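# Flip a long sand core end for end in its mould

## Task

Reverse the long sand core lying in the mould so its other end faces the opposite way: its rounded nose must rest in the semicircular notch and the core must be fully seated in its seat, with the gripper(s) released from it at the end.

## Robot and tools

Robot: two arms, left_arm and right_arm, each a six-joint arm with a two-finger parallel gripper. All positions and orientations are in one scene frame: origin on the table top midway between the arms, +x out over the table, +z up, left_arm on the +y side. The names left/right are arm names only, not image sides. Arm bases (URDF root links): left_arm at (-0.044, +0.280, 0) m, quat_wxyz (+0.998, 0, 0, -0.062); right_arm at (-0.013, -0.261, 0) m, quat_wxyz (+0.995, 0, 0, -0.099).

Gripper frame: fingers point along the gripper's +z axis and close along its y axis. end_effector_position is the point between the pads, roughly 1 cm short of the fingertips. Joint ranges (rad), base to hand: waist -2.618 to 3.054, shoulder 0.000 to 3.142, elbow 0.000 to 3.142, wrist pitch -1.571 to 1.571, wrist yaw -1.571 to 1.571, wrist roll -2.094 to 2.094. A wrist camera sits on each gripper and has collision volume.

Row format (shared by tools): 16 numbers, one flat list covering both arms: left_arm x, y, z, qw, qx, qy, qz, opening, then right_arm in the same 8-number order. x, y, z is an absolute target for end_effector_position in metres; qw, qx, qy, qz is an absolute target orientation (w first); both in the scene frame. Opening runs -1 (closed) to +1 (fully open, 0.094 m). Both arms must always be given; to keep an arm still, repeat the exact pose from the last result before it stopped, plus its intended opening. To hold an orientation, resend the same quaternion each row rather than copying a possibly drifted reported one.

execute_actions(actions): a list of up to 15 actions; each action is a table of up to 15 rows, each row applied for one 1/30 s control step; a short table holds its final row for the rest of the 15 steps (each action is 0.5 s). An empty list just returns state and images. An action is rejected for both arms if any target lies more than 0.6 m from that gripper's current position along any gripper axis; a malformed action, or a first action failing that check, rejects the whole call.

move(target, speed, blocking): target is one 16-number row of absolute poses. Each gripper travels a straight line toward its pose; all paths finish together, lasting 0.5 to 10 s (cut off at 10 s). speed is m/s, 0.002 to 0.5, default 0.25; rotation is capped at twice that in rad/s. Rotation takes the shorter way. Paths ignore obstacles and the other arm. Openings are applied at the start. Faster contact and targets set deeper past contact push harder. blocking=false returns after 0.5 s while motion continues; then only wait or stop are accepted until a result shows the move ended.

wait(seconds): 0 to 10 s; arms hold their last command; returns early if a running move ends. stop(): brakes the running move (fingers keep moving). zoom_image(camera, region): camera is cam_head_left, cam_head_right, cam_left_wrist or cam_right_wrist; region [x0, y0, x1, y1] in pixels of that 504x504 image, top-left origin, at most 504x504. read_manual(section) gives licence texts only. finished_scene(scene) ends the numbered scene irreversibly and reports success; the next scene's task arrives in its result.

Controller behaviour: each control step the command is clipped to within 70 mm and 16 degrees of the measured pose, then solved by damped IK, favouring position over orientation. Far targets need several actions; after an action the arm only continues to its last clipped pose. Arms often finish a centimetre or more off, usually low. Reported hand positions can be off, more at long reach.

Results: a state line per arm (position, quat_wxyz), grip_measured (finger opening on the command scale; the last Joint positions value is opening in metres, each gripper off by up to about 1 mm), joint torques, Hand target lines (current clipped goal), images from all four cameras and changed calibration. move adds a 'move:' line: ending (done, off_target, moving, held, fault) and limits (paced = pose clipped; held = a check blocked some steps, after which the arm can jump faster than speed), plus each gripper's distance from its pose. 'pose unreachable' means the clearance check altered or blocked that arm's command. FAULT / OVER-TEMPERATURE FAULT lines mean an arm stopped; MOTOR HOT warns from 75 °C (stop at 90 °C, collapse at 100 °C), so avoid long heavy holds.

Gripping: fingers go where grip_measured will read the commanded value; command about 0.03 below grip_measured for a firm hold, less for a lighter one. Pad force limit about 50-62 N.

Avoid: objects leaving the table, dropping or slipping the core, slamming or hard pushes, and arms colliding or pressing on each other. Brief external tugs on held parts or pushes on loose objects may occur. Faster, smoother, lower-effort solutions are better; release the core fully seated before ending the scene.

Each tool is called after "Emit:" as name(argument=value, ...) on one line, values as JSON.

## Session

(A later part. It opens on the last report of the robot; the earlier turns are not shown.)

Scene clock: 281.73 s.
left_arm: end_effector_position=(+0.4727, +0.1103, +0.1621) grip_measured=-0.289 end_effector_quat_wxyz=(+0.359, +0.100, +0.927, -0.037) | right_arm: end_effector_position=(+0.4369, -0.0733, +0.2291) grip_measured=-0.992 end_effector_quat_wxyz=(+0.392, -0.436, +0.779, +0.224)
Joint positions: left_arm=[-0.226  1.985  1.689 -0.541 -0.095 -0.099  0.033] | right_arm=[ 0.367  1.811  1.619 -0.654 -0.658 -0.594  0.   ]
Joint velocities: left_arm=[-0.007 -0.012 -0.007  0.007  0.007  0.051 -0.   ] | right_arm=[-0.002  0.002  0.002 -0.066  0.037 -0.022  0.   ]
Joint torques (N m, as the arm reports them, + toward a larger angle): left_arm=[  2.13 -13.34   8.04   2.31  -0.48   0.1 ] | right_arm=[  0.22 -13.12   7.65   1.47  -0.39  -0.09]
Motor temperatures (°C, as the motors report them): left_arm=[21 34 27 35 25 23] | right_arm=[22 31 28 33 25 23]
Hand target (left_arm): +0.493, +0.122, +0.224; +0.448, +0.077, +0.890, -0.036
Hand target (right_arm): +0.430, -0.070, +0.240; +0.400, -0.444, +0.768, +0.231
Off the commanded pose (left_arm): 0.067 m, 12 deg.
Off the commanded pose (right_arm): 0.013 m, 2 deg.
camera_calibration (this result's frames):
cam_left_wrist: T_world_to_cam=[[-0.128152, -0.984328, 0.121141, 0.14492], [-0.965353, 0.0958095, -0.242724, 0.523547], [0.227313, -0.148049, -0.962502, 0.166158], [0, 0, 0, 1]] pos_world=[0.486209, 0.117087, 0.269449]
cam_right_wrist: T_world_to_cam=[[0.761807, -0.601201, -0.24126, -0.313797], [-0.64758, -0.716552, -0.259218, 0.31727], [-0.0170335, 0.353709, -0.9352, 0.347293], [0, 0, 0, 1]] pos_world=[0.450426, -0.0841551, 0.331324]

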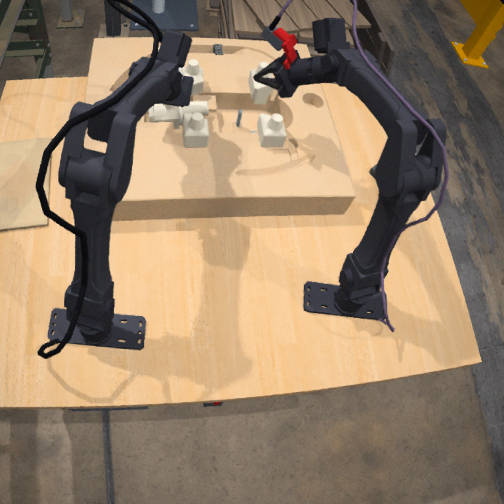

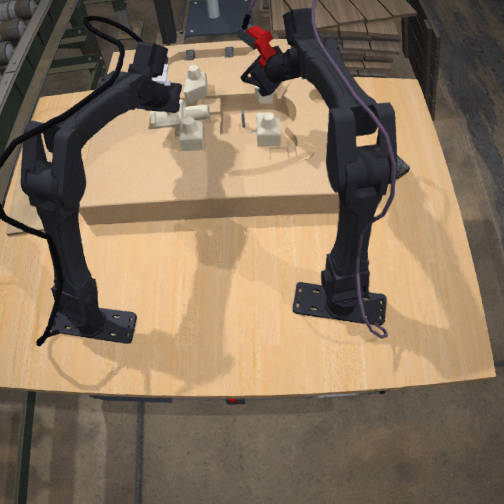

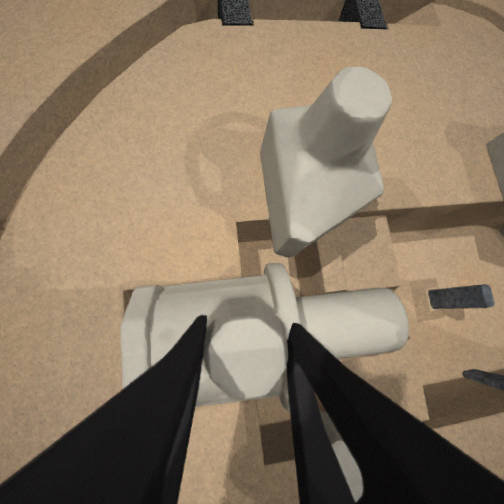

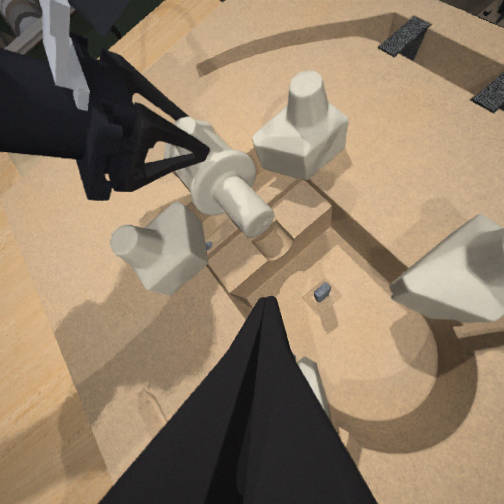

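Emit:
execute_actions(actions=[[[0.498,0.12,0.217,0.447,0.0917,0.889,-0.0124,-0.4,0.43,-0.07,0.24,0.3998,-0.4435,0.7681,0.2309,-1]],[[0.497,0.12,0.21,0.4443,0.1053,0.8893,0.0148,-0.4,0.43,-0.07,0.24,0.3998,-0.4435,0.7681,0.2309,-1]],[[0.497,0.12,0.21,0.4443,0.1053,0.8893,0.0148,-0.4,0.43,-0.07,0.24,0.3998,-0.4435,0.7681,0.2309,-1]]])

Emit:
zoom_image(camera="cam_right_wrist", region=[140, 90, 360, 300])

Scene clock: 284.13 s.
left_arm: end_effector_position=(+0.4718, +0.1115, +0.1620) grip_measured=-0.289 end_effector_quat_wxyz=(+0.361, +0.112, +0.926, -0.013) | right_arm: end_effector_position=(+0.4369, -0.0733, +0.2291) grip_measured=-0.992 end_effector_quat_wxyz=(+0.392, -0.436, +0.779, +0.224)
Joint positions: left_arm=[-0.239  1.985  1.689 -0.546 -0.138 -0.068  0.033] | right_arm=[ 0.367  1.811  1.619 -0.654 -0.658 -0.594  0.   ]
Joint velocities: left_arm=[ 0.012  0.007 -0.017  0.022 -0.051  0.066  0.001] | right_arm=[-0.002 -0.012 -0.002  0.081 -0.022 -0.066  0.   ]
Joint torques (N m, as the arm reports them, + toward a larger angle): left_arm=[  0.25 -11.97   8.16   2.22  -1.14   0.47] | right_arm=[  0.36 -12.98   7.59   1.5   -0.39  -0.11]
Motor temperatures (°C, as the motors report them): left_arm=[21 34 27 35 25 23] | right_arm=[22 31 28 33 25 23]
Hand target (left_arm): +0.491, +0.122, +0.212; +0.439, +0.102, +0.893, +0.016
Hand target (right_arm): +0.430, -0.070, +0.240; +0.400, -0.444, +0.768, +0.231
Off the commanded pose (left_arm): 0.055 m, 11 deg.
Off the commanded pose (right_arm): 0.013 m, 2 deg.
camera_calibration (this result's frames):
cam_left_wrist: T_world_to_cam=[[-0.135697, -0.988399, 0.0682186, 0.158567], [-0.962119, 0.115029, -0.247173, 0.519599], [0.236459, -0.0991751, -0.966567, 0.157279], [0, 0, 0, 1]] pos_world=[0.484243, 0.112556, 0.269634]
cam_right_wrist: T_world_to_cam=[[0.761807, -0.601201, -0.24126, -0.313797], [-0.64758, -0.716552, -0.259218, 0.31727], [-0.0170335, 0.353709, -0.9352, 0.347293], [0, 0, 0, 1]] pos_world=[0.450426, -0.0841551, 0.331324]

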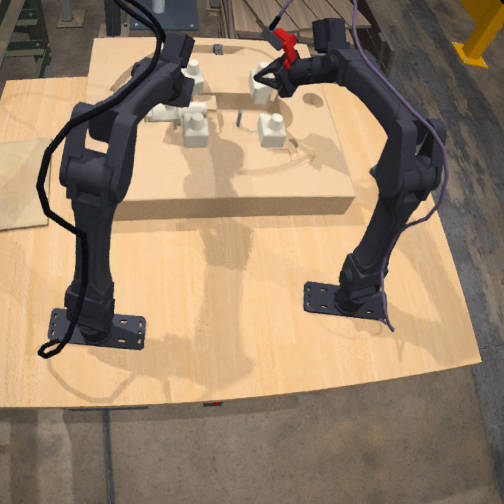

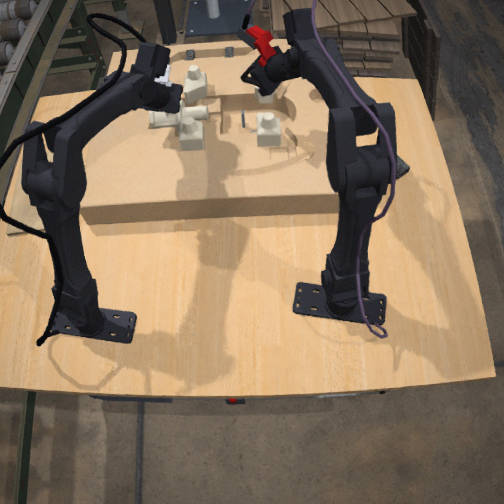

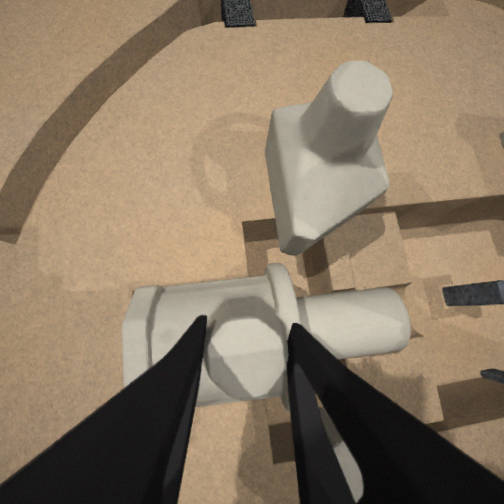

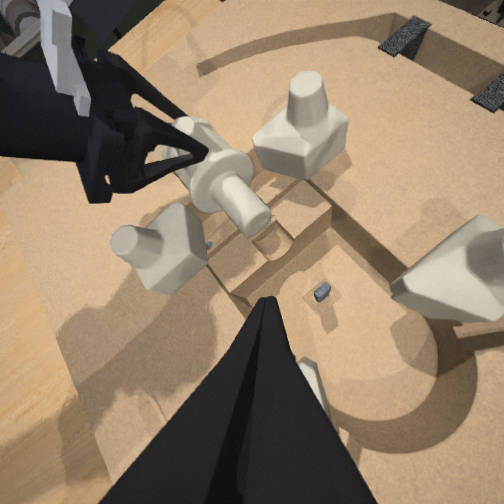

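Region (140, 90, 360, 300) of cam_right_wrist's 504x504 image, scaled by 2.291, with more detail than that image has; it fills the top 481 rows of this view, and the rest is white.

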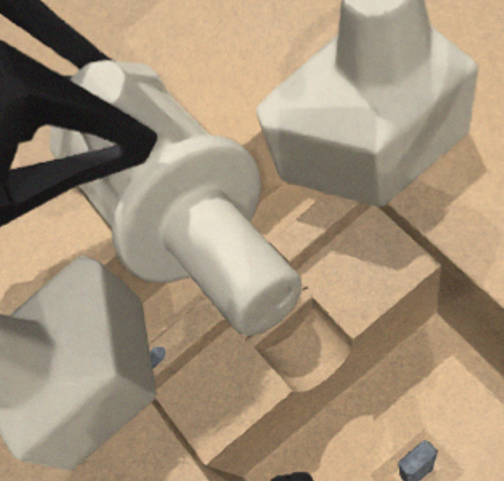

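Emit:
execute_actions(actions=[[[0.495,0.12,0.205,0.44,0.0825,0.8938,0.0264,-0.4,0.43,-0.07,0.24,0.3998,-0.4435,0.7681,0.2309,-1]],[[0.49,0.12,0.192,0.4145,0.0855,0.9058,0.0308,-0.4,0.43,-0.07,0.24,0.3998,-0.4435,0.7681,0.2309,-1]],[[0.484,0.12,0.178,0.3843,0.0892,0.9189,0.036,-0.4,0.43,-0.07,0.24,0.3998,-0.4435,0.7681,0.2309,-1]],[[0.484,0.12,0.178,0.3843,0.0892,0.9189,0.036,-0.4,0.43,-0.07,0.24,0.3998,-0.4435,0.7681,0.2309,-1]]])

Emit:
zoom_image(camera="cam_right_wrist", region=[140, 90, 360, 300])

Scene clock: 286.67 s.
left_arm: end_effector_position=(+0.4684, +0.1109, +0.1611) grip_measured=-0.289 end_effector_quat_wxyz=(+0.354, +0.103, +0.930, +0.002) | right_arm: end_effector_position=(+0.4369, -0.0733, +0.2291) grip_measured=-0.992 end_effector_quat_wxyz=(+0.392, -0.436, +0.779, +0.224)
Joint positions: left_arm=[-0.257  1.993  1.709 -0.583 -0.182 -0.093  0.033] | right_arm=[ 0.367  1.811  1.619 -0.654 -0.658 -0.594  0.   ]
Joint velocities: left_arm=[-0.012  0.002 -0.012 -0.037 -0.037  0.007 -0.001] | right_arm=[-0.002 -0.002 -0.002 -0.051  0.037 -0.051 -0.   ]
Joint torques (N m, as the arm reports them, + toward a larger angle): left_arm=[-0.13 -8.71 10.48  1.54 -1.13  0.12] | right_arm=[  0.19 -13.18   7.53   1.52  -0.44  -0.09]
Motor temperatures (°C, as the motors report them): left_arm=[21 34 27 35 25 23] | right_arm=[22 31 28 33 25 23]
Hand target (left_arm): +0.482, +0.120, +0.179; +0.383, +0.089, +0.919, +0.035
Hand target (right_arm): +0.430, -0.070, +0.240; +0.400, -0.444, +0.768, +0.231
Off the commanded pose (left_arm): 0.025 m, 6 deg.
Off the commanded pose (right_arm): 0.013 m, 2 deg.
camera_calibration (this result's frames):
cam_left_wrist: T_world_to_cam=[[-0.105482, -0.993328, 0.0466097, 0.147464], [-0.968372, 0.0919475, -0.231952, 0.519241], [0.226119, -0.0696022, -0.97161, 0.159515], [0, 0, 0, 1]] pos_world=[0.482303, 0.10984, 0.268552]
cam_right_wrist: T_world_to_cam=[[0.761807, -0.601201, -0.24126, -0.313797], [-0.64758, -0.716552, -0.259218, 0.31727], [-0.0170335, 0.353709, -0.9352, 0.347293], [0, 0, 0, 1]] pos_world=[0.450426, -0.0841551, 0.331324]

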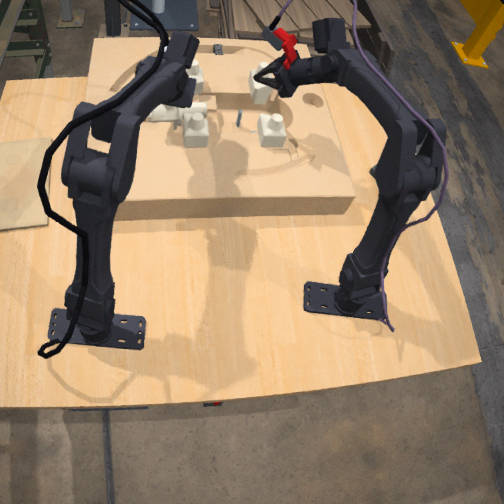

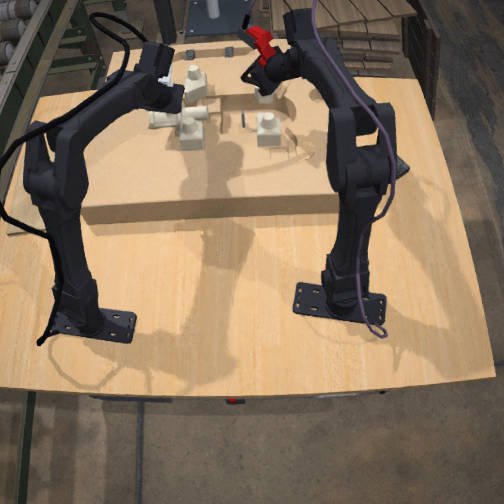

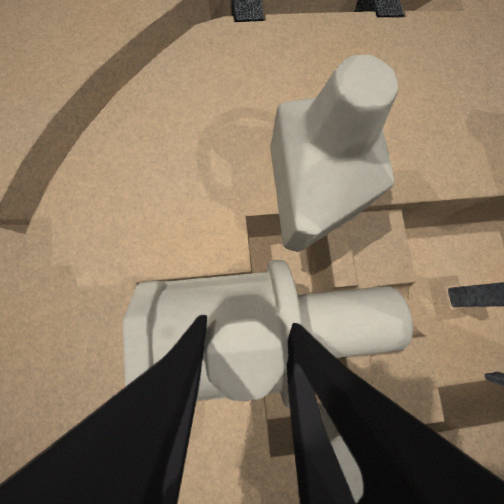

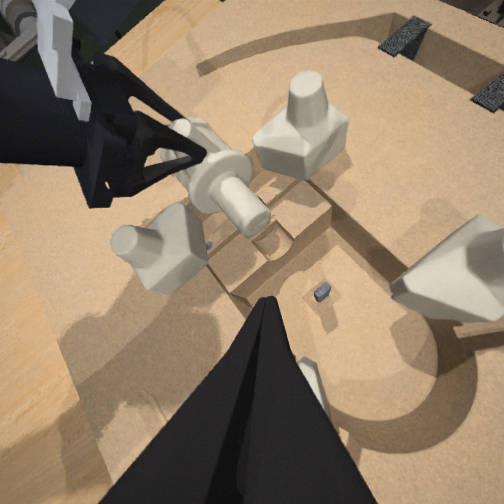

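Region (140, 90, 360, 300) of cam_right_wrist's 504x504 image, scaled by 2.291, with more detail than that image has; it fills the top 481 rows of this view, and the rest is white.

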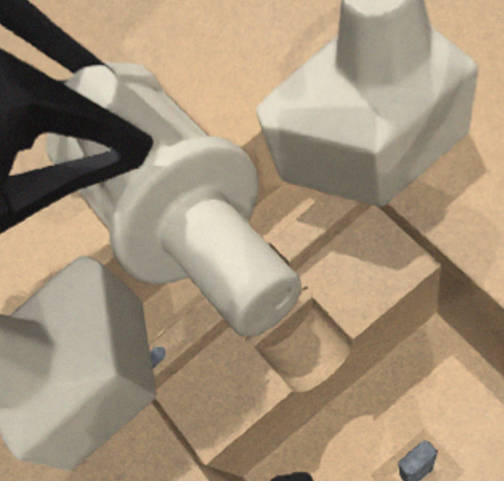

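Emit:
execute_actions(actions=[[[0.49,0.12,0.17,0.37,0.091,0.9240,0.038,-0.4,0.43,-0.07,0.24,0.3998,-0.4435,0.7681,0.2309,-1]],[[0.49,0.12,0.16,0.36,0.092,0.9278,0.04,-0.4,0.43,-0.07,0.24,0.3998,-0.4435,0.7681,0.2309,-1]],[[0.49,0.12,0.16,0.36,0.092,0.9278,0.04,-0.4,0.43,-0.07,0.24,0.3998,-0.4435,0.7681,0.2309,-1]]])

Emit:
zoom_image(camera="cam_right_wrist", region=[140, 90, 360, 300])

Scene clock: 288.53 s.
left_arm: end_effector_position=(+0.4716, +0.1098, +0.1609) grip_measured=-0.289 end_effector_quat_wxyz=(+0.340, +0.103, +0.935, +0.006) | right_arm: end_effector_position=(+0.4369, -0.0733, +0.2291) grip_measured=-0.992 end_effector_quat_wxyz=(+0.392, -0.436, +0.779, +0.224)
Joint positions: left_arm=[-0.257  2.03   1.779 -0.646 -0.183 -0.096  0.033] | right_arm=[ 0.367  1.811  1.619 -0.654 -0.658 -0.594  0.   ]
Joint velocities: left_arm=[-0.012 -0.002 -0.012  0.022 -0.051 -0.007 -0.001] | right_arm=[ 0.007 -0.002  0.002 -0.081  0.037  0.007 -0.001]
Joint torques (N m, as the arm reports them, + toward a larger angle): left_arm=[ 0.5  -7.04  9.59  1.64 -1.02  0.11] | right_arm=[  0.32 -13.29   7.54   1.48  -0.43  -0.04]
Motor temperatures (°C, as the motors report them): left_arm=[21 34 27 34 25 23] | right_arm=[22 31 28 33 25 23]
Hand target (left_arm): +0.489, +0.120, +0.160; +0.359, +0.092, +0.928, +0.039
Hand target (right_arm): +0.430, -0.070, +0.240; +0.400, -0.444, +0.768, +0.231
Off the commanded pose (left_arm): 0.021 m, 5 deg.
Off the commanded pose (right_arm): 0.013 m, 2 deg.
camera_calibration (this result's frames):
cam_left_wrist: T_world_to_cam=[[-0.101576, -0.994043, 0.0394945, 0.146134], [-0.974546, 0.0914515, -0.204688, 0.520981], [0.199857, -0.0592806, -0.97803, 0.170792], [0, 0, 0, 1]] pos_world=[0.488429, 0.107744, 0.267907]
cam_right_wrist: T_world_to_cam=[[0.761807, -0.601201, -0.24126, -0.313797], [-0.64758, -0.716552, -0.259218, 0.31727], [-0.0170335, 0.353709, -0.9352, 0.347293], [0, 0, 0, 1]] pos_world=[0.450426, -0.0841551, 0.331324]

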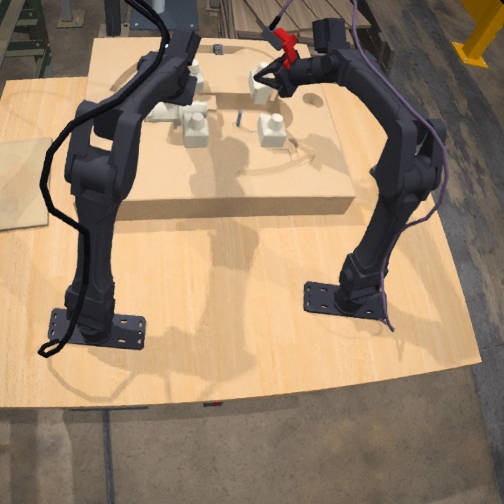

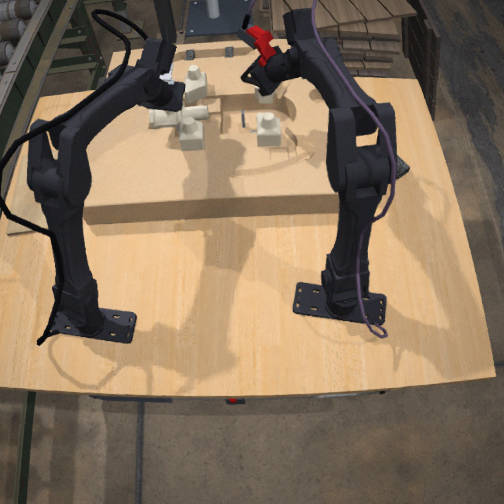

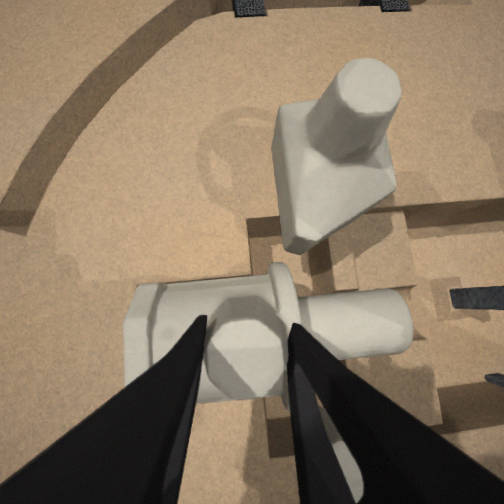

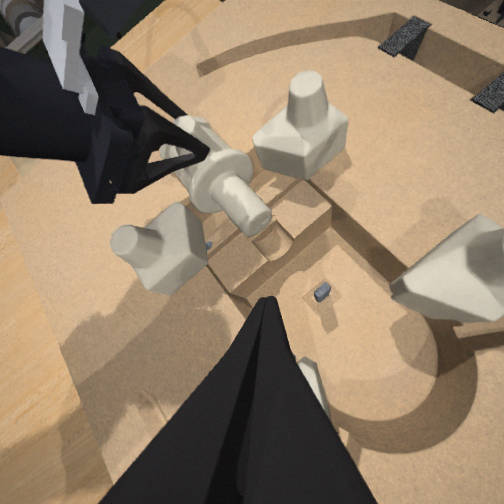

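Region (140, 90, 360, 300) of cam_right_wrist's 504x504 image, scaled by 2.291, with more detail than that image has; it fills the top 481 rows of this view, and the rest is white.

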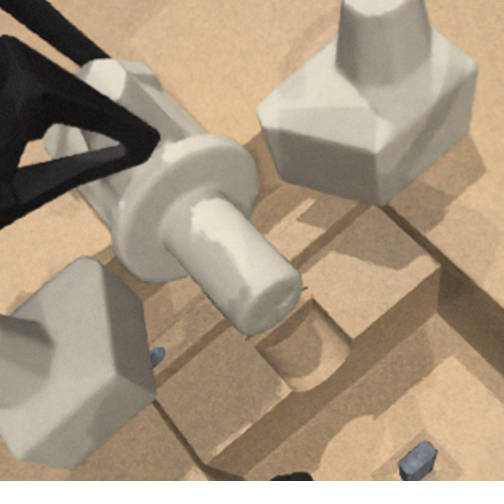

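Emit:
execute_actions(actions=[[[0.49,0.108,0.19,0.40,0.093,0.911,0.036,-0.4,0.43,-0.07,0.24,0.3998,-0.4435,0.7681,0.2309,-1]],[[0.496,0.106,0.215,0.43,0.0935,0.8975,0.032,-0.4,0.43,-0.07,0.24,0.3998,-0.4435,0.7681,0.2309,-1]],[[0.50,0.106,0.232,0.4431,0.0936,0.8913,0.0304,-0.4,0.43,-0.07,0.24,0.3998,-0.4435,0.7681,0.2309,-1]],[[0.50,0.106,0.238,0.4431,0.0936,0.8913,0.0304,-0.4,0.43,-0.07,0.24,0.3998,-0.4435,0.7681,0.2309,-1]],[[0.50,0.106,0.238,0.4431,0.0936,0.8913,0.0304,-0.4,0.43,-0.07,0.24,0.3998,-0.4435,0.7681,0.2309,-1]]])

Emit:
zoom_image(camera="cam_right_wrist", region=[140, 90, 360, 300])

Scene clock: 291.73 s.
left_arm: end_effector_position=(+0.4703, +0.1078, +0.1693) grip_measured=-0.290 end_effector_quat_wxyz=(+0.350, +0.113, +0.930, +0.029) | right_arm: end_effector_position=(+0.4369, -0.0733, +0.2291) grip_measured=-0.992 end_effector_quat_wxyz=(+0.392, -0.436, +0.779, +0.224)
Joint positions: left_arm=[-0.278  2.022  1.79  -0.655 -0.235 -0.076  0.033] | right_arm=[ 0.367  1.811  1.619 -0.654 -0.658 -0.594  0.   ]
Joint velocities: left_arm=[ 0.002 -0.002  0.007 -0.051 -0.081 -0.022  0.001] | right_arm=[ 0.002 -0.002  0.002 -0.007 -0.037 -0.007 -0.   ]
Joint torques (N m, as the arm reports them, + toward a larger angle): left_arm=[ -0.17 -12.52  12.72   1.99  -0.85   0.17] | right_arm=[  0.41 -12.98   7.59   1.51  -0.38  -0.04]
Motor temperatures (°C, as the motors report them): left_arm=[21 34 28 34 25 23] | right_arm=[22 31 28 33 25 23]
Hand target (left_arm): +0.490, +0.109, +0.240; +0.441, +0.091, +0.892, +0.031
Hand target (right_arm): +0.430, -0.070, +0.240; +0.400, -0.444, +0.768, +0.231
Off the commanded pose (left_arm): 0.075 m, 12 deg.
Off the commanded pose (right_arm): 0.013 m, 2 deg.
camera_calibration (this result's frames):
cam_left_wrist: T_world_to_cam=[[-0.105425, -0.994382, -0.00948359, 0.153848], [-0.968912, 0.104862, -0.224084, 0.520786], [0.22382, -0.0144354, -0.974524, 0.162454], [0, 0, 0, 1]] pos_world=[0.484455, 0.100718, 0.276474]
cam_right_wrist: T_world_to_cam=[[0.761807, -0.601201, -0.24126, -0.313797], [-0.64758, -0.716552, -0.259218, 0.31727], [-0.0170335, 0.353709, -0.9352, 0.347293], [0, 0, 0, 1]] pos_world=[0.450426, -0.0841551, 0.331324]

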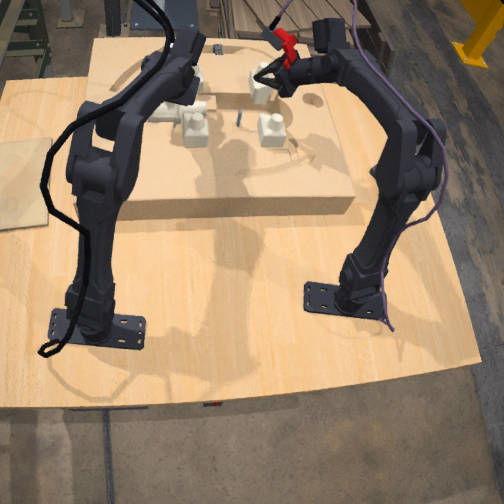

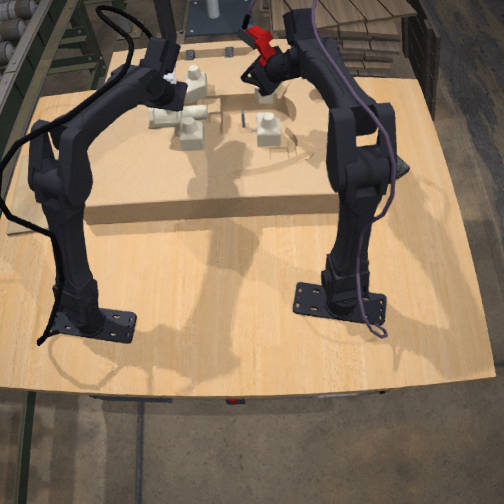

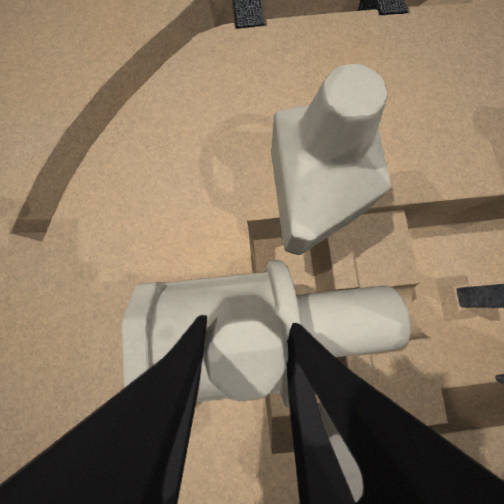

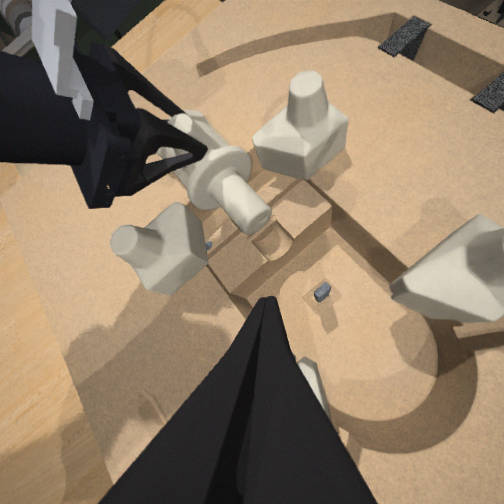

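Region (140, 90, 360, 300) of cam_right_wrist's 504x504 image, scaled by 2.291, with more detail than that image has; it fills the top 481 rows of this view, and the rest is white.

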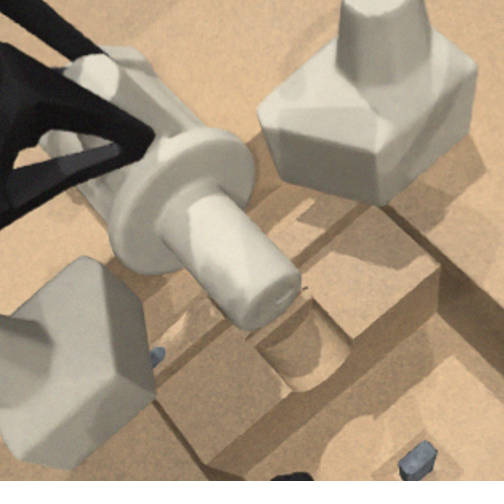

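Emit:
execute_actions(actions=[[[0.502,0.112,0.236,0.4431,0.0936,0.8913,0.0304,-0.4,0.43,-0.07,0.24,0.3998,-0.4435,0.7681,0.2309,-1]],[[0.502,0.117,0.234,0.4431,0.0936,0.8913,0.0304,-0.4,0.43,-0.07,0.24,0.3998,-0.4435,0.7681,0.2309,-1]],[[0.502,0.117,0.234,0.4431,0.0936,0.8913,0.0304,-0.4,0.43,-0.07,0.24,0.3998,-0.4435,0.7681,0.2309,-1]]])

Emit:
zoom_image(camera="cam_right_wrist", region=[140, 90, 360, 300])

Scene clock: 293.60 s.
left_arm: end_effector_position=(+0.4722, +0.1130, +0.1691) grip_measured=-0.290 end_effector_quat_wxyz=(+0.349, +0.117, +0.929, +0.030) | right_arm: end_effector_position=(+0.4369, -0.0733, +0.2291) grip_measured=-0.992 end_effector_quat_wxyz=(+0.392, -0.436, +0.779, +0.224)
Joint positions: left_arm=[-0.265  2.022  1.79  -0.654 -0.227 -0.057  0.033] | right_arm=[ 0.367  1.811  1.619 -0.654 -0.658 -0.594  0.   ]
Joint velocities: left_arm=[ 0.002 -0.007  0.007 -0.051  0.037 -0.051 -0.001] | right_arm=[-0.002 -0.002  0.002 -0.007 -0.007  0.037  0.   ]
Joint torques (N m, as the arm reports them, + toward a larger angle): left_arm=[  1.09 -13.    10.48   2.16  -0.72   0.15] | right_arm=[  0.36 -13.05   7.64   1.5   -0.39  -0.07]
Motor temperatures (°C, as the motors report them): left_arm=[21 34 28 34 25 23] | right_arm=[22 31 28 33 25 23]
Hand target (left_arm): +0.493, +0.120, +0.236; +0.441, +0.092, +0.892, +0.032
Hand target (right_arm): +0.430, -0.070, +0.240; +0.400, -0.444, +0.768, +0.231
Off the commanded pose (left_arm): 0.071 m, 12 deg.
Off the commanded pose (right_arm): 0.013 m, 2 deg.
camera_calibration (this result's frames):
cam_left_wrist: T_world_to_cam=[[-0.112023, -0.993575, -0.0160815, 0.163302], [-0.968433, 0.112786, -0.222299, 0.520676], [0.222684, -0.00932872, -0.974846, 0.161987], [0, 0, 0, 1]] pos_world=[0.486462, 0.105039, 0.276284]
cam_right_wrist: T_world_to_cam=[[0.761807, -0.601201, -0.24126, -0.313797], [-0.64758, -0.716552, -0.259218, 0.31727], [-0.0170335, 0.353709, -0.9352, 0.347293], [0, 0, 0, 1]] pos_world=[0.450426, -0.0841551, 0.331324]

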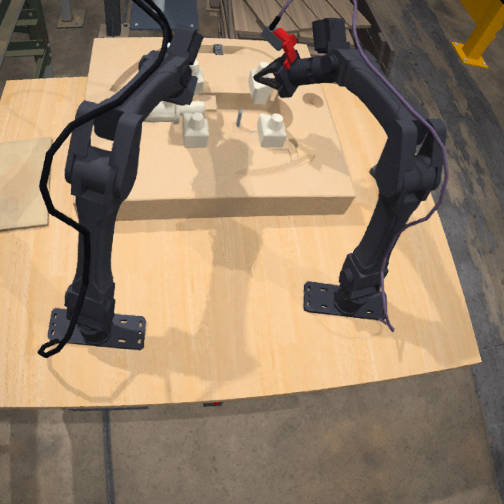

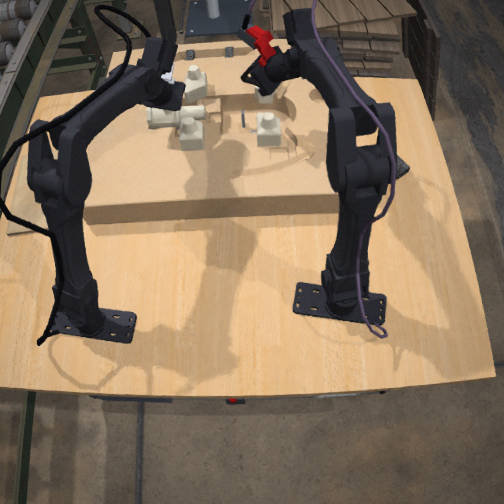

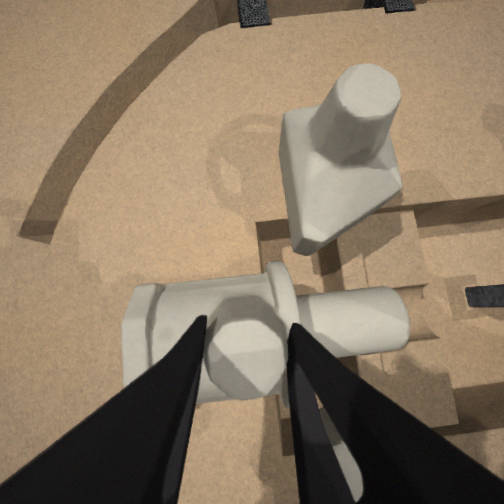

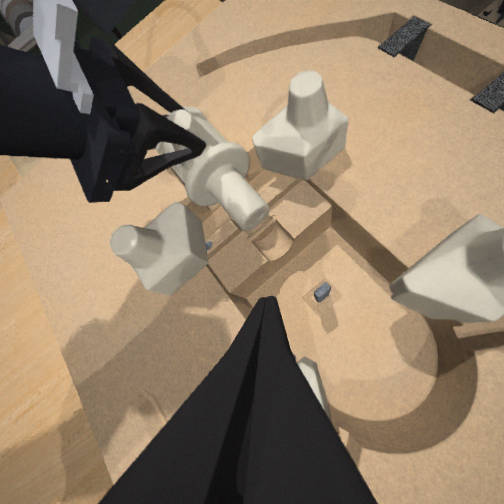

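Region (140, 90, 360, 300) of cam_right_wrist's 504x504 image, scaled by 2.291, with more detail than that image has; it fills the top 481 rows of this view, and the rest is white.

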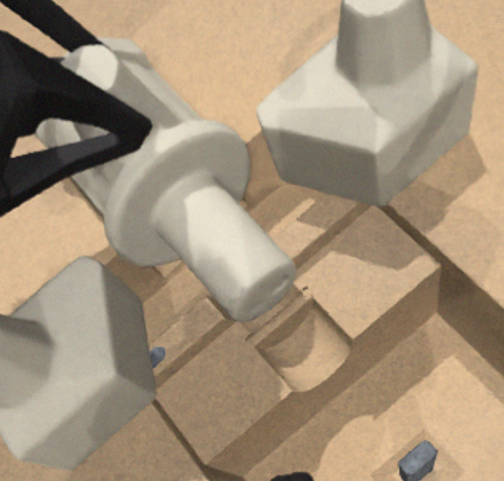

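Emit:
execute_actions(actions=[[[0.502,0.112,0.225,0.44,0.1,0.8915,0.04,-0.4,0.43,-0.07,0.24,0.3998,-0.4435,0.7681,0.2309,-1]],[[0.50,0.112,0.213,0.435,0.1,0.894,0.042,-0.4,0.43,-0.07,0.24,0.3998,-0.4435,0.7681,0.2309,-1]],[[0.498,0.112,0.203,0.43,0.1,0.8963,0.042,-0.4,0.43,-0.07,0.24,0.3998,-0.4435,0.7681,0.2309,-1]],[[0.498,0.112,0.203,0.43,0.1,0.8963,0.042,-0.4,0.43,-0.07,0.24,0.3998,-0.4435,0.7681,0.2309,-1]]])

Emit:
zoom_image(camera="cam_right_wrist", region=[140, 90, 360, 300])

Scene clock: 295.90 s.
left_arm: end_effector_position=(+0.4723, +0.1119, +0.1623) grip_measured=-0.290 end_effector_quat_wxyz=(+0.351, +0.118, +0.928, +0.035) | right_arm: end_effector_position=(+0.4369, -0.0733, +0.2291) grip_measured=-0.992 end_effector_quat_wxyz=(+0.392, -0.436, +0.779, +0.224)
Joint positions: left_arm=[-0.27   2.023  1.761 -0.622 -0.238 -0.056  0.033] | right_arm=[ 0.367  1.811  1.619 -0.654 -0.658 -0.594  0.   ]
Joint velocities: left_arm=[ 0.002 -0.007  0.002  0.007  0.051 -0.066  0.   ] | right_arm=[ 0.007 -0.017  0.002 -0.007  0.007 -0.022  0.001]
Joint torques (N m, as the arm reports them, + toward a larger angle): left_arm=[ -0.06 -11.54   7.63   2.29  -0.87   0.11] | right_arm=[  0.11 -13.25   7.52   1.54  -0.44  -0.07]
Motor temperatures (°C, as the motors report them): left_arm=[21 34 28 35 25 23] | right_arm=[22 31 28 33 25 23]
Hand target (left_arm): +0.492, +0.114, +0.205; +0.426, +0.098, +0.898, +0.043
Hand target (right_arm): +0.430, -0.070, +0.240; +0.400, -0.444, +0.768, +0.231
Off the commanded pose (left_arm): 0.048 m, 10 deg.
Off the commanded pose (right_arm): 0.013 m, 2 deg.
camera_calibration (this result's frames):
cam_left_wrist: T_world_to_cam=[[-0.111118, -0.993507, -0.0244311, 0.16304], [-0.96731, 0.113761, -0.226647, 0.519444], [0.227955, -0.00155202, -0.973671, 0.151785], [0, 0, 0, 1]] pos_world=[0.48598, 0.103124, 0.269502]
cam_right_wrist: T_world_to_cam=[[0.761807, -0.601201, -0.24126, -0.313797], [-0.64758, -0.716552, -0.259218, 0.31727], [-0.0170335, 0.353709, -0.9352, 0.347293], [0, 0, 0, 1]] pos_world=[0.450426, -0.0841551, 0.331324]

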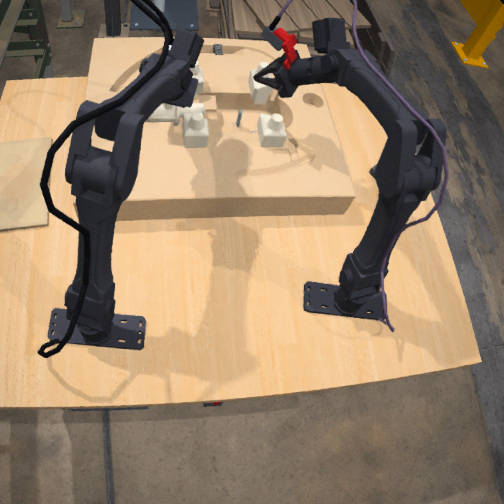

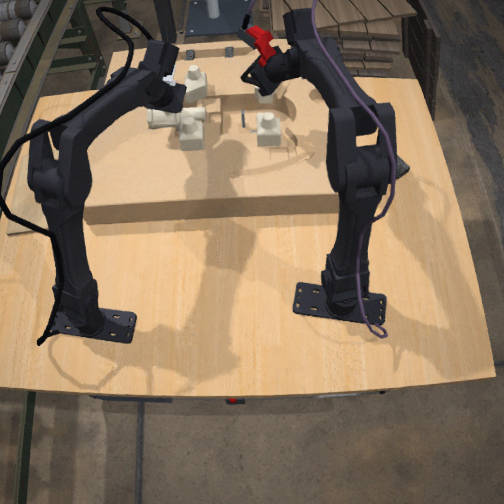

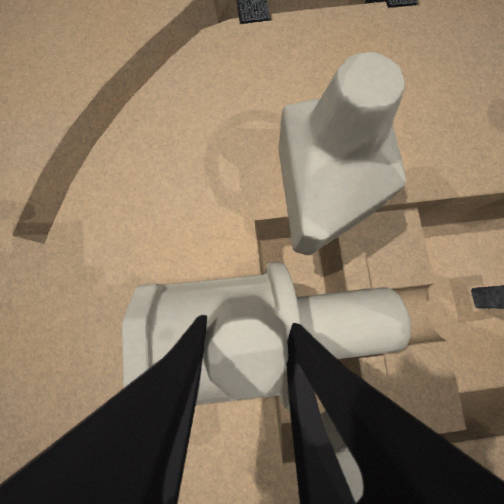

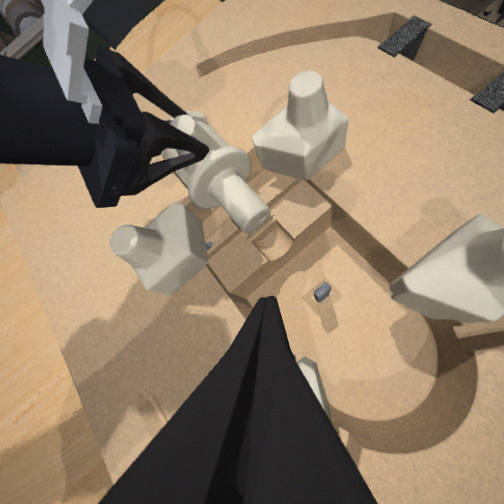

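Region (140, 90, 360, 300) of cam_right_wrist's 504x504 image, scaled by 2.291, with more detail than that image has; it fills the top 481 rows of this view, and the rest is white.

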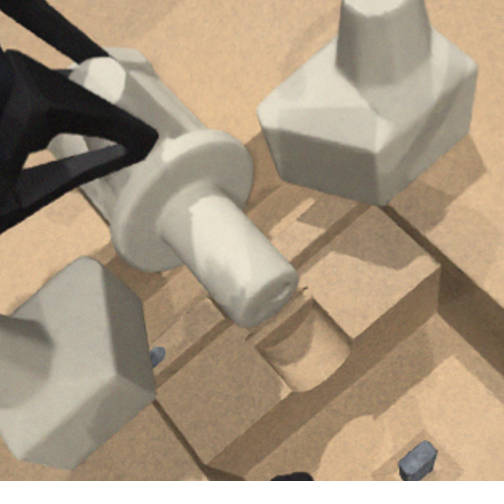

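Descending level. Continue lowering.

Emit:
execute_actions(actions=[[[0.496,0.112,0.193,0.42,0.1,0.901,0.04,-0.4,0.43,-0.07,0.24,0.3998,-0.4435,0.7681,0.2309,-1]],[[0.493,0.112,0.183,0.405,0.102,0.9078,0.039,-0.4,0.43,-0.07,0.24,0.3998,-0.4435,0.7681,0.2309,-1]],[[0.49,0.112,0.173,0.39,0.104,0.9142,0.038,-0.4,0.43,-0.07,0.24,0.3998,-0.4435,0.7681,0.2309,-1]],[[0.49,0.112,0.173,0.39,0.104,0.9142,0.038,-0.4,0.43,-0.07,0.24,0.3998,-0.4435,0.7681,0.2309,-1]]])

Emit:
zoom_image(camera="cam_right_wrist", region=[140, 90, 360, 300])

Scene clock: 298.23 s.
left_arm: end_effector_position=(+0.4718, +0.1119, +0.1612) grip_measured=-0.290 end_effector_quat_wxyz=(+0.349, +0.116, +0.929, +0.034) | right_arm: end_effector_position=(+0.4369, -0.0733, +0.2291) grip_measured=-0.992 end_effector_quat_wxyz=(+0.392, -0.436, +0.779, +0.224)
Joint positions: left_arm=[-0.27   2.024  1.761 -0.625 -0.237 -0.06   0.033] | right_arm=[ 0.367  1.811  1.619 -0.654 -0.658 -0.594  0.   ]
Joint velocities: left_arm=[-0.002 -0.012  0.012 -0.022  0.066  0.066 -0.001] | right_arm=[ 0.027  0.002 -0.007 -0.007  0.037  0.007 -0.   ]
Joint torques (N m, as the arm reports them, + toward a larger angle): left_arm=[ 0.25 -9.15  6.84  2.03 -0.52  0.01] | right_arm=[  0.21 -13.03   7.6    1.5   -0.43  -0.11]
Motor temperatures (°C, as the motors report them): left_arm=[21 34 27 35 25 23] | right_arm=[22 31 28 33 25 23]
Hand target (left_arm): +0.488, +0.113, +0.174; +0.388, +0.104, +0.915, +0.039
Hand target (right_arm): +0.430, -0.070, +0.240; +0.400, -0.444, +0.768, +0.231
Off the commanded pose (left_arm): 0.022 m, 5 deg.
Off the commanded pose (right_arm): 0.013 m, 2 deg.
camera_calibration (this result's frames):
cam_left_wrist: T_world_to_cam=[[-0.108511, -0.993857, -0.0217528, 0.161338], [-0.968582, 0.110627, -0.222734, 0.518996], [0.223772, -0.00309964, -0.974637, 0.153135], [0, 0, 0, 1]] pos_world=[0.48593, 0.103407, 0.268358]
cam_right_wrist: T_world_to_cam=[[0.761807, -0.601201, -0.24126, -0.313797], [-0.64758, -0.716552, -0.259218, 0.31727], [-0.0170335, 0.353709, -0.9352, 0.347293], [0, 0, 0, 1]] pos_world=[0.450426, -0.0841551, 0.331324]

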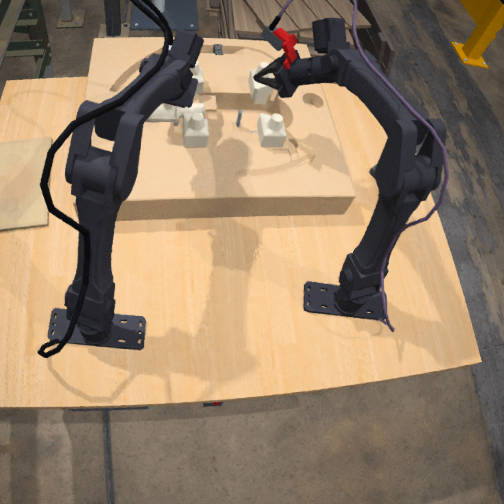

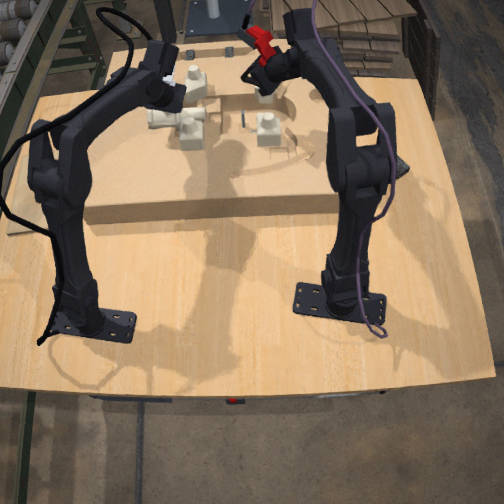

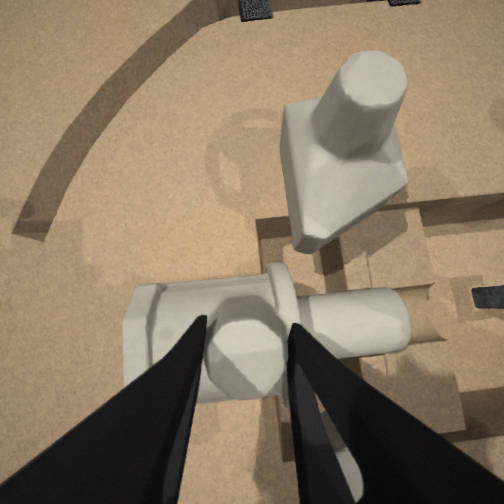

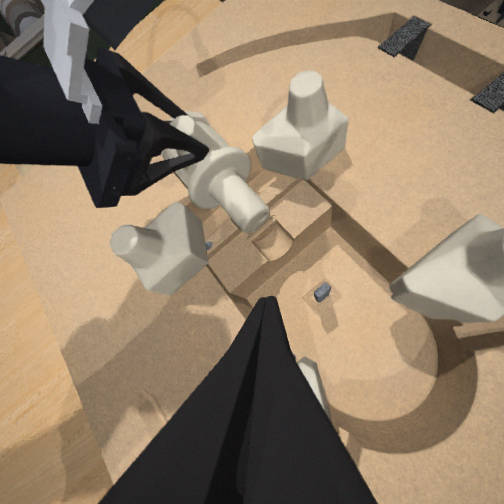

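Region (140, 90, 360, 300) of cam_right_wrist's 504x504 image, scaled by 2.291, with more detail than that image has; it fills the top 481 rows of this view, and the rest is white.

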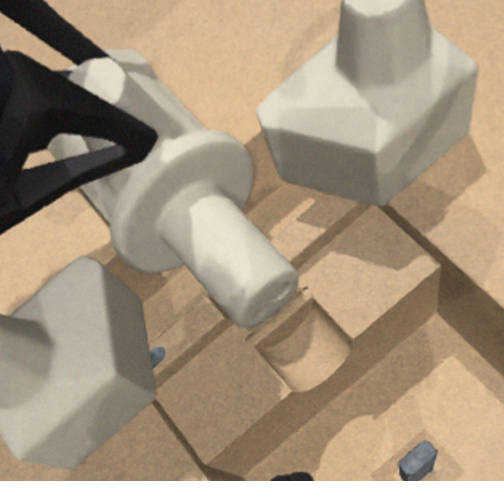

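Emit:
execute_actions(actions=[[[0.49,0.112,0.17,0.385,0.108,0.9145,0.06,-0.4,0.43,-0.07,0.24,0.3998,-0.4435,0.7681,0.2309,-1]],[[0.49,0.112,0.166,0.382,0.112,0.9138,0.08,-0.4,0.43,-0.07,0.24,0.3998,-0.4435,0.7681,0.2309,-1]],[[0.49,0.112,0.166,0.382,0.112,0.9138,0.08,-0.4,0.43,-0.07,0.24,0.3998,-0.4435,0.7681,0.2309,-1]]])

Emit:
zoom_image(camera="cam_right_wrist", region=[140, 90, 360, 300])

Scene clock: 301.83 s.
left_arm: end_effector_position=(+0.4703, +0.1112, +0.1606) grip_measured=-0.290 end_effector_quat_wxyz=(+0.350, +0.115, +0.928, +0.051) | right_arm: end_effector_position=(+0.4369, -0.0733, +0.2291) grip_measured=-0.992 end_effector_quat_wxyz=(+0.392, -0.436, +0.779, +0.224)
Joint positions: left_arm=[-0.286  2.027  1.761 -0.629 -0.28  -0.064  0.033] | right_arm=[ 0.367  1.811  1.619 -0.654 -0.658 -0.594  0.   ]
Joint velocities: left_arm=[-0.002  0.002 -0.002 -0.037 -0.095  0.007  0.   ] | right_arm=[ 0.007  0.002 -0.012 -0.037 -0.095 -0.066 -0.001]
Joint torques (N m, as the arm reports them, + toward a larger angle): left_arm=[-0.67 -7.39  9.3   1.85 -1.07  0.28] | right_arm=[  0.19 -13.03   7.65   1.53  -0.41  -0.08]
Motor temperatures (°C, as the motors report them): left_arm=[21 33 27 35 25 23] | right_arm=[22 31 28 33 25 23]
Hand target (left_arm): +0.488, +0.112, +0.167; +0.380, +0.111, +0.915, +0.079
Hand target (right_arm): +0.430, -0.070, +0.240; +0.400, -0.444, +0.768, +0.231
Off the commanded pose (left_arm): 0.020 m, 5 deg.
Off the commanded pose (right_arm): 0.013 m, 2 deg.
camera_calibration (this result's frames):
cam_left_wrist: T_world_to_cam=[[-0.0947011, -0.994064, -0.0535528, 0.159094], [-0.968525, 0.10444, -0.225945, 0.51868], [0.230197, 0.03047, -0.972667, 0.145767], [0, 0, 0, 1]] pos_world=[0.483866, 0.0995368, 0.267496]
cam_right_wrist: T_world_to_cam=[[0.761807, -0.601201, -0.24126, -0.313797], [-0.64758, -0.716552, -0.259218, 0.31727], [-0.0170335, 0.353709, -0.9352, 0.347293], [0, 0, 0, 1]] pos_world=[0.450426, -0.0841551, 0.331324]

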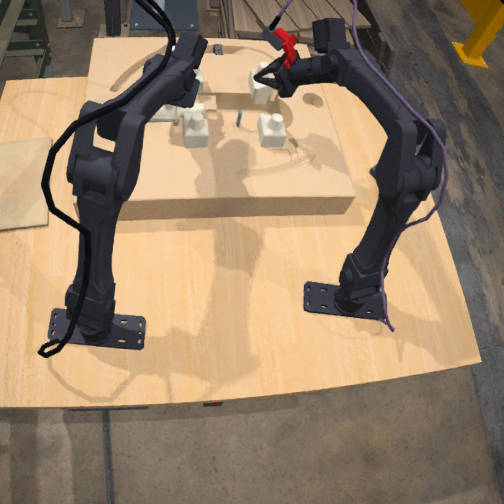

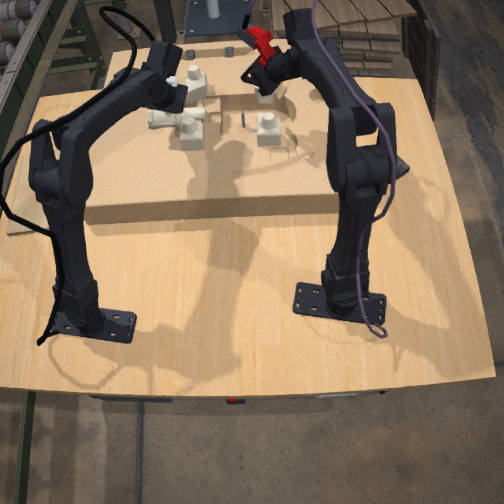

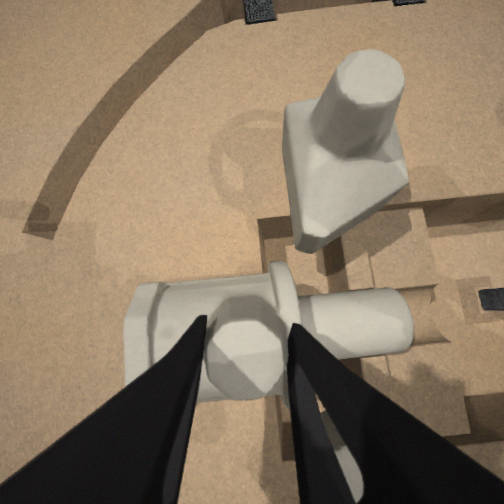

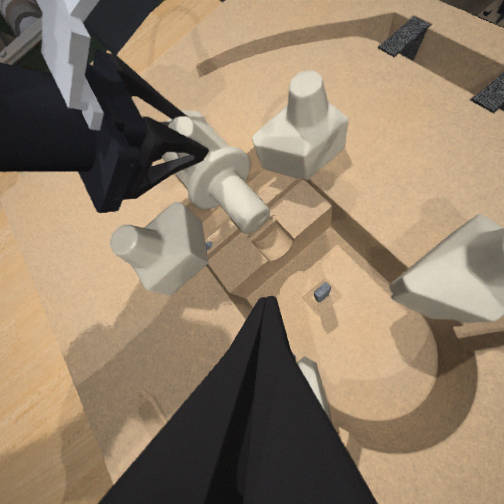

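Region (140, 90, 360, 300) of cam_right_wrist's 504x504 image, scaled by 2.291, with more detail than that image has; it fills the top 481 rows of this view, and the rest is white.

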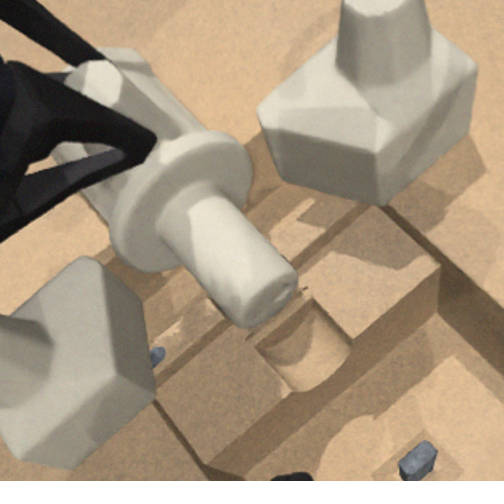

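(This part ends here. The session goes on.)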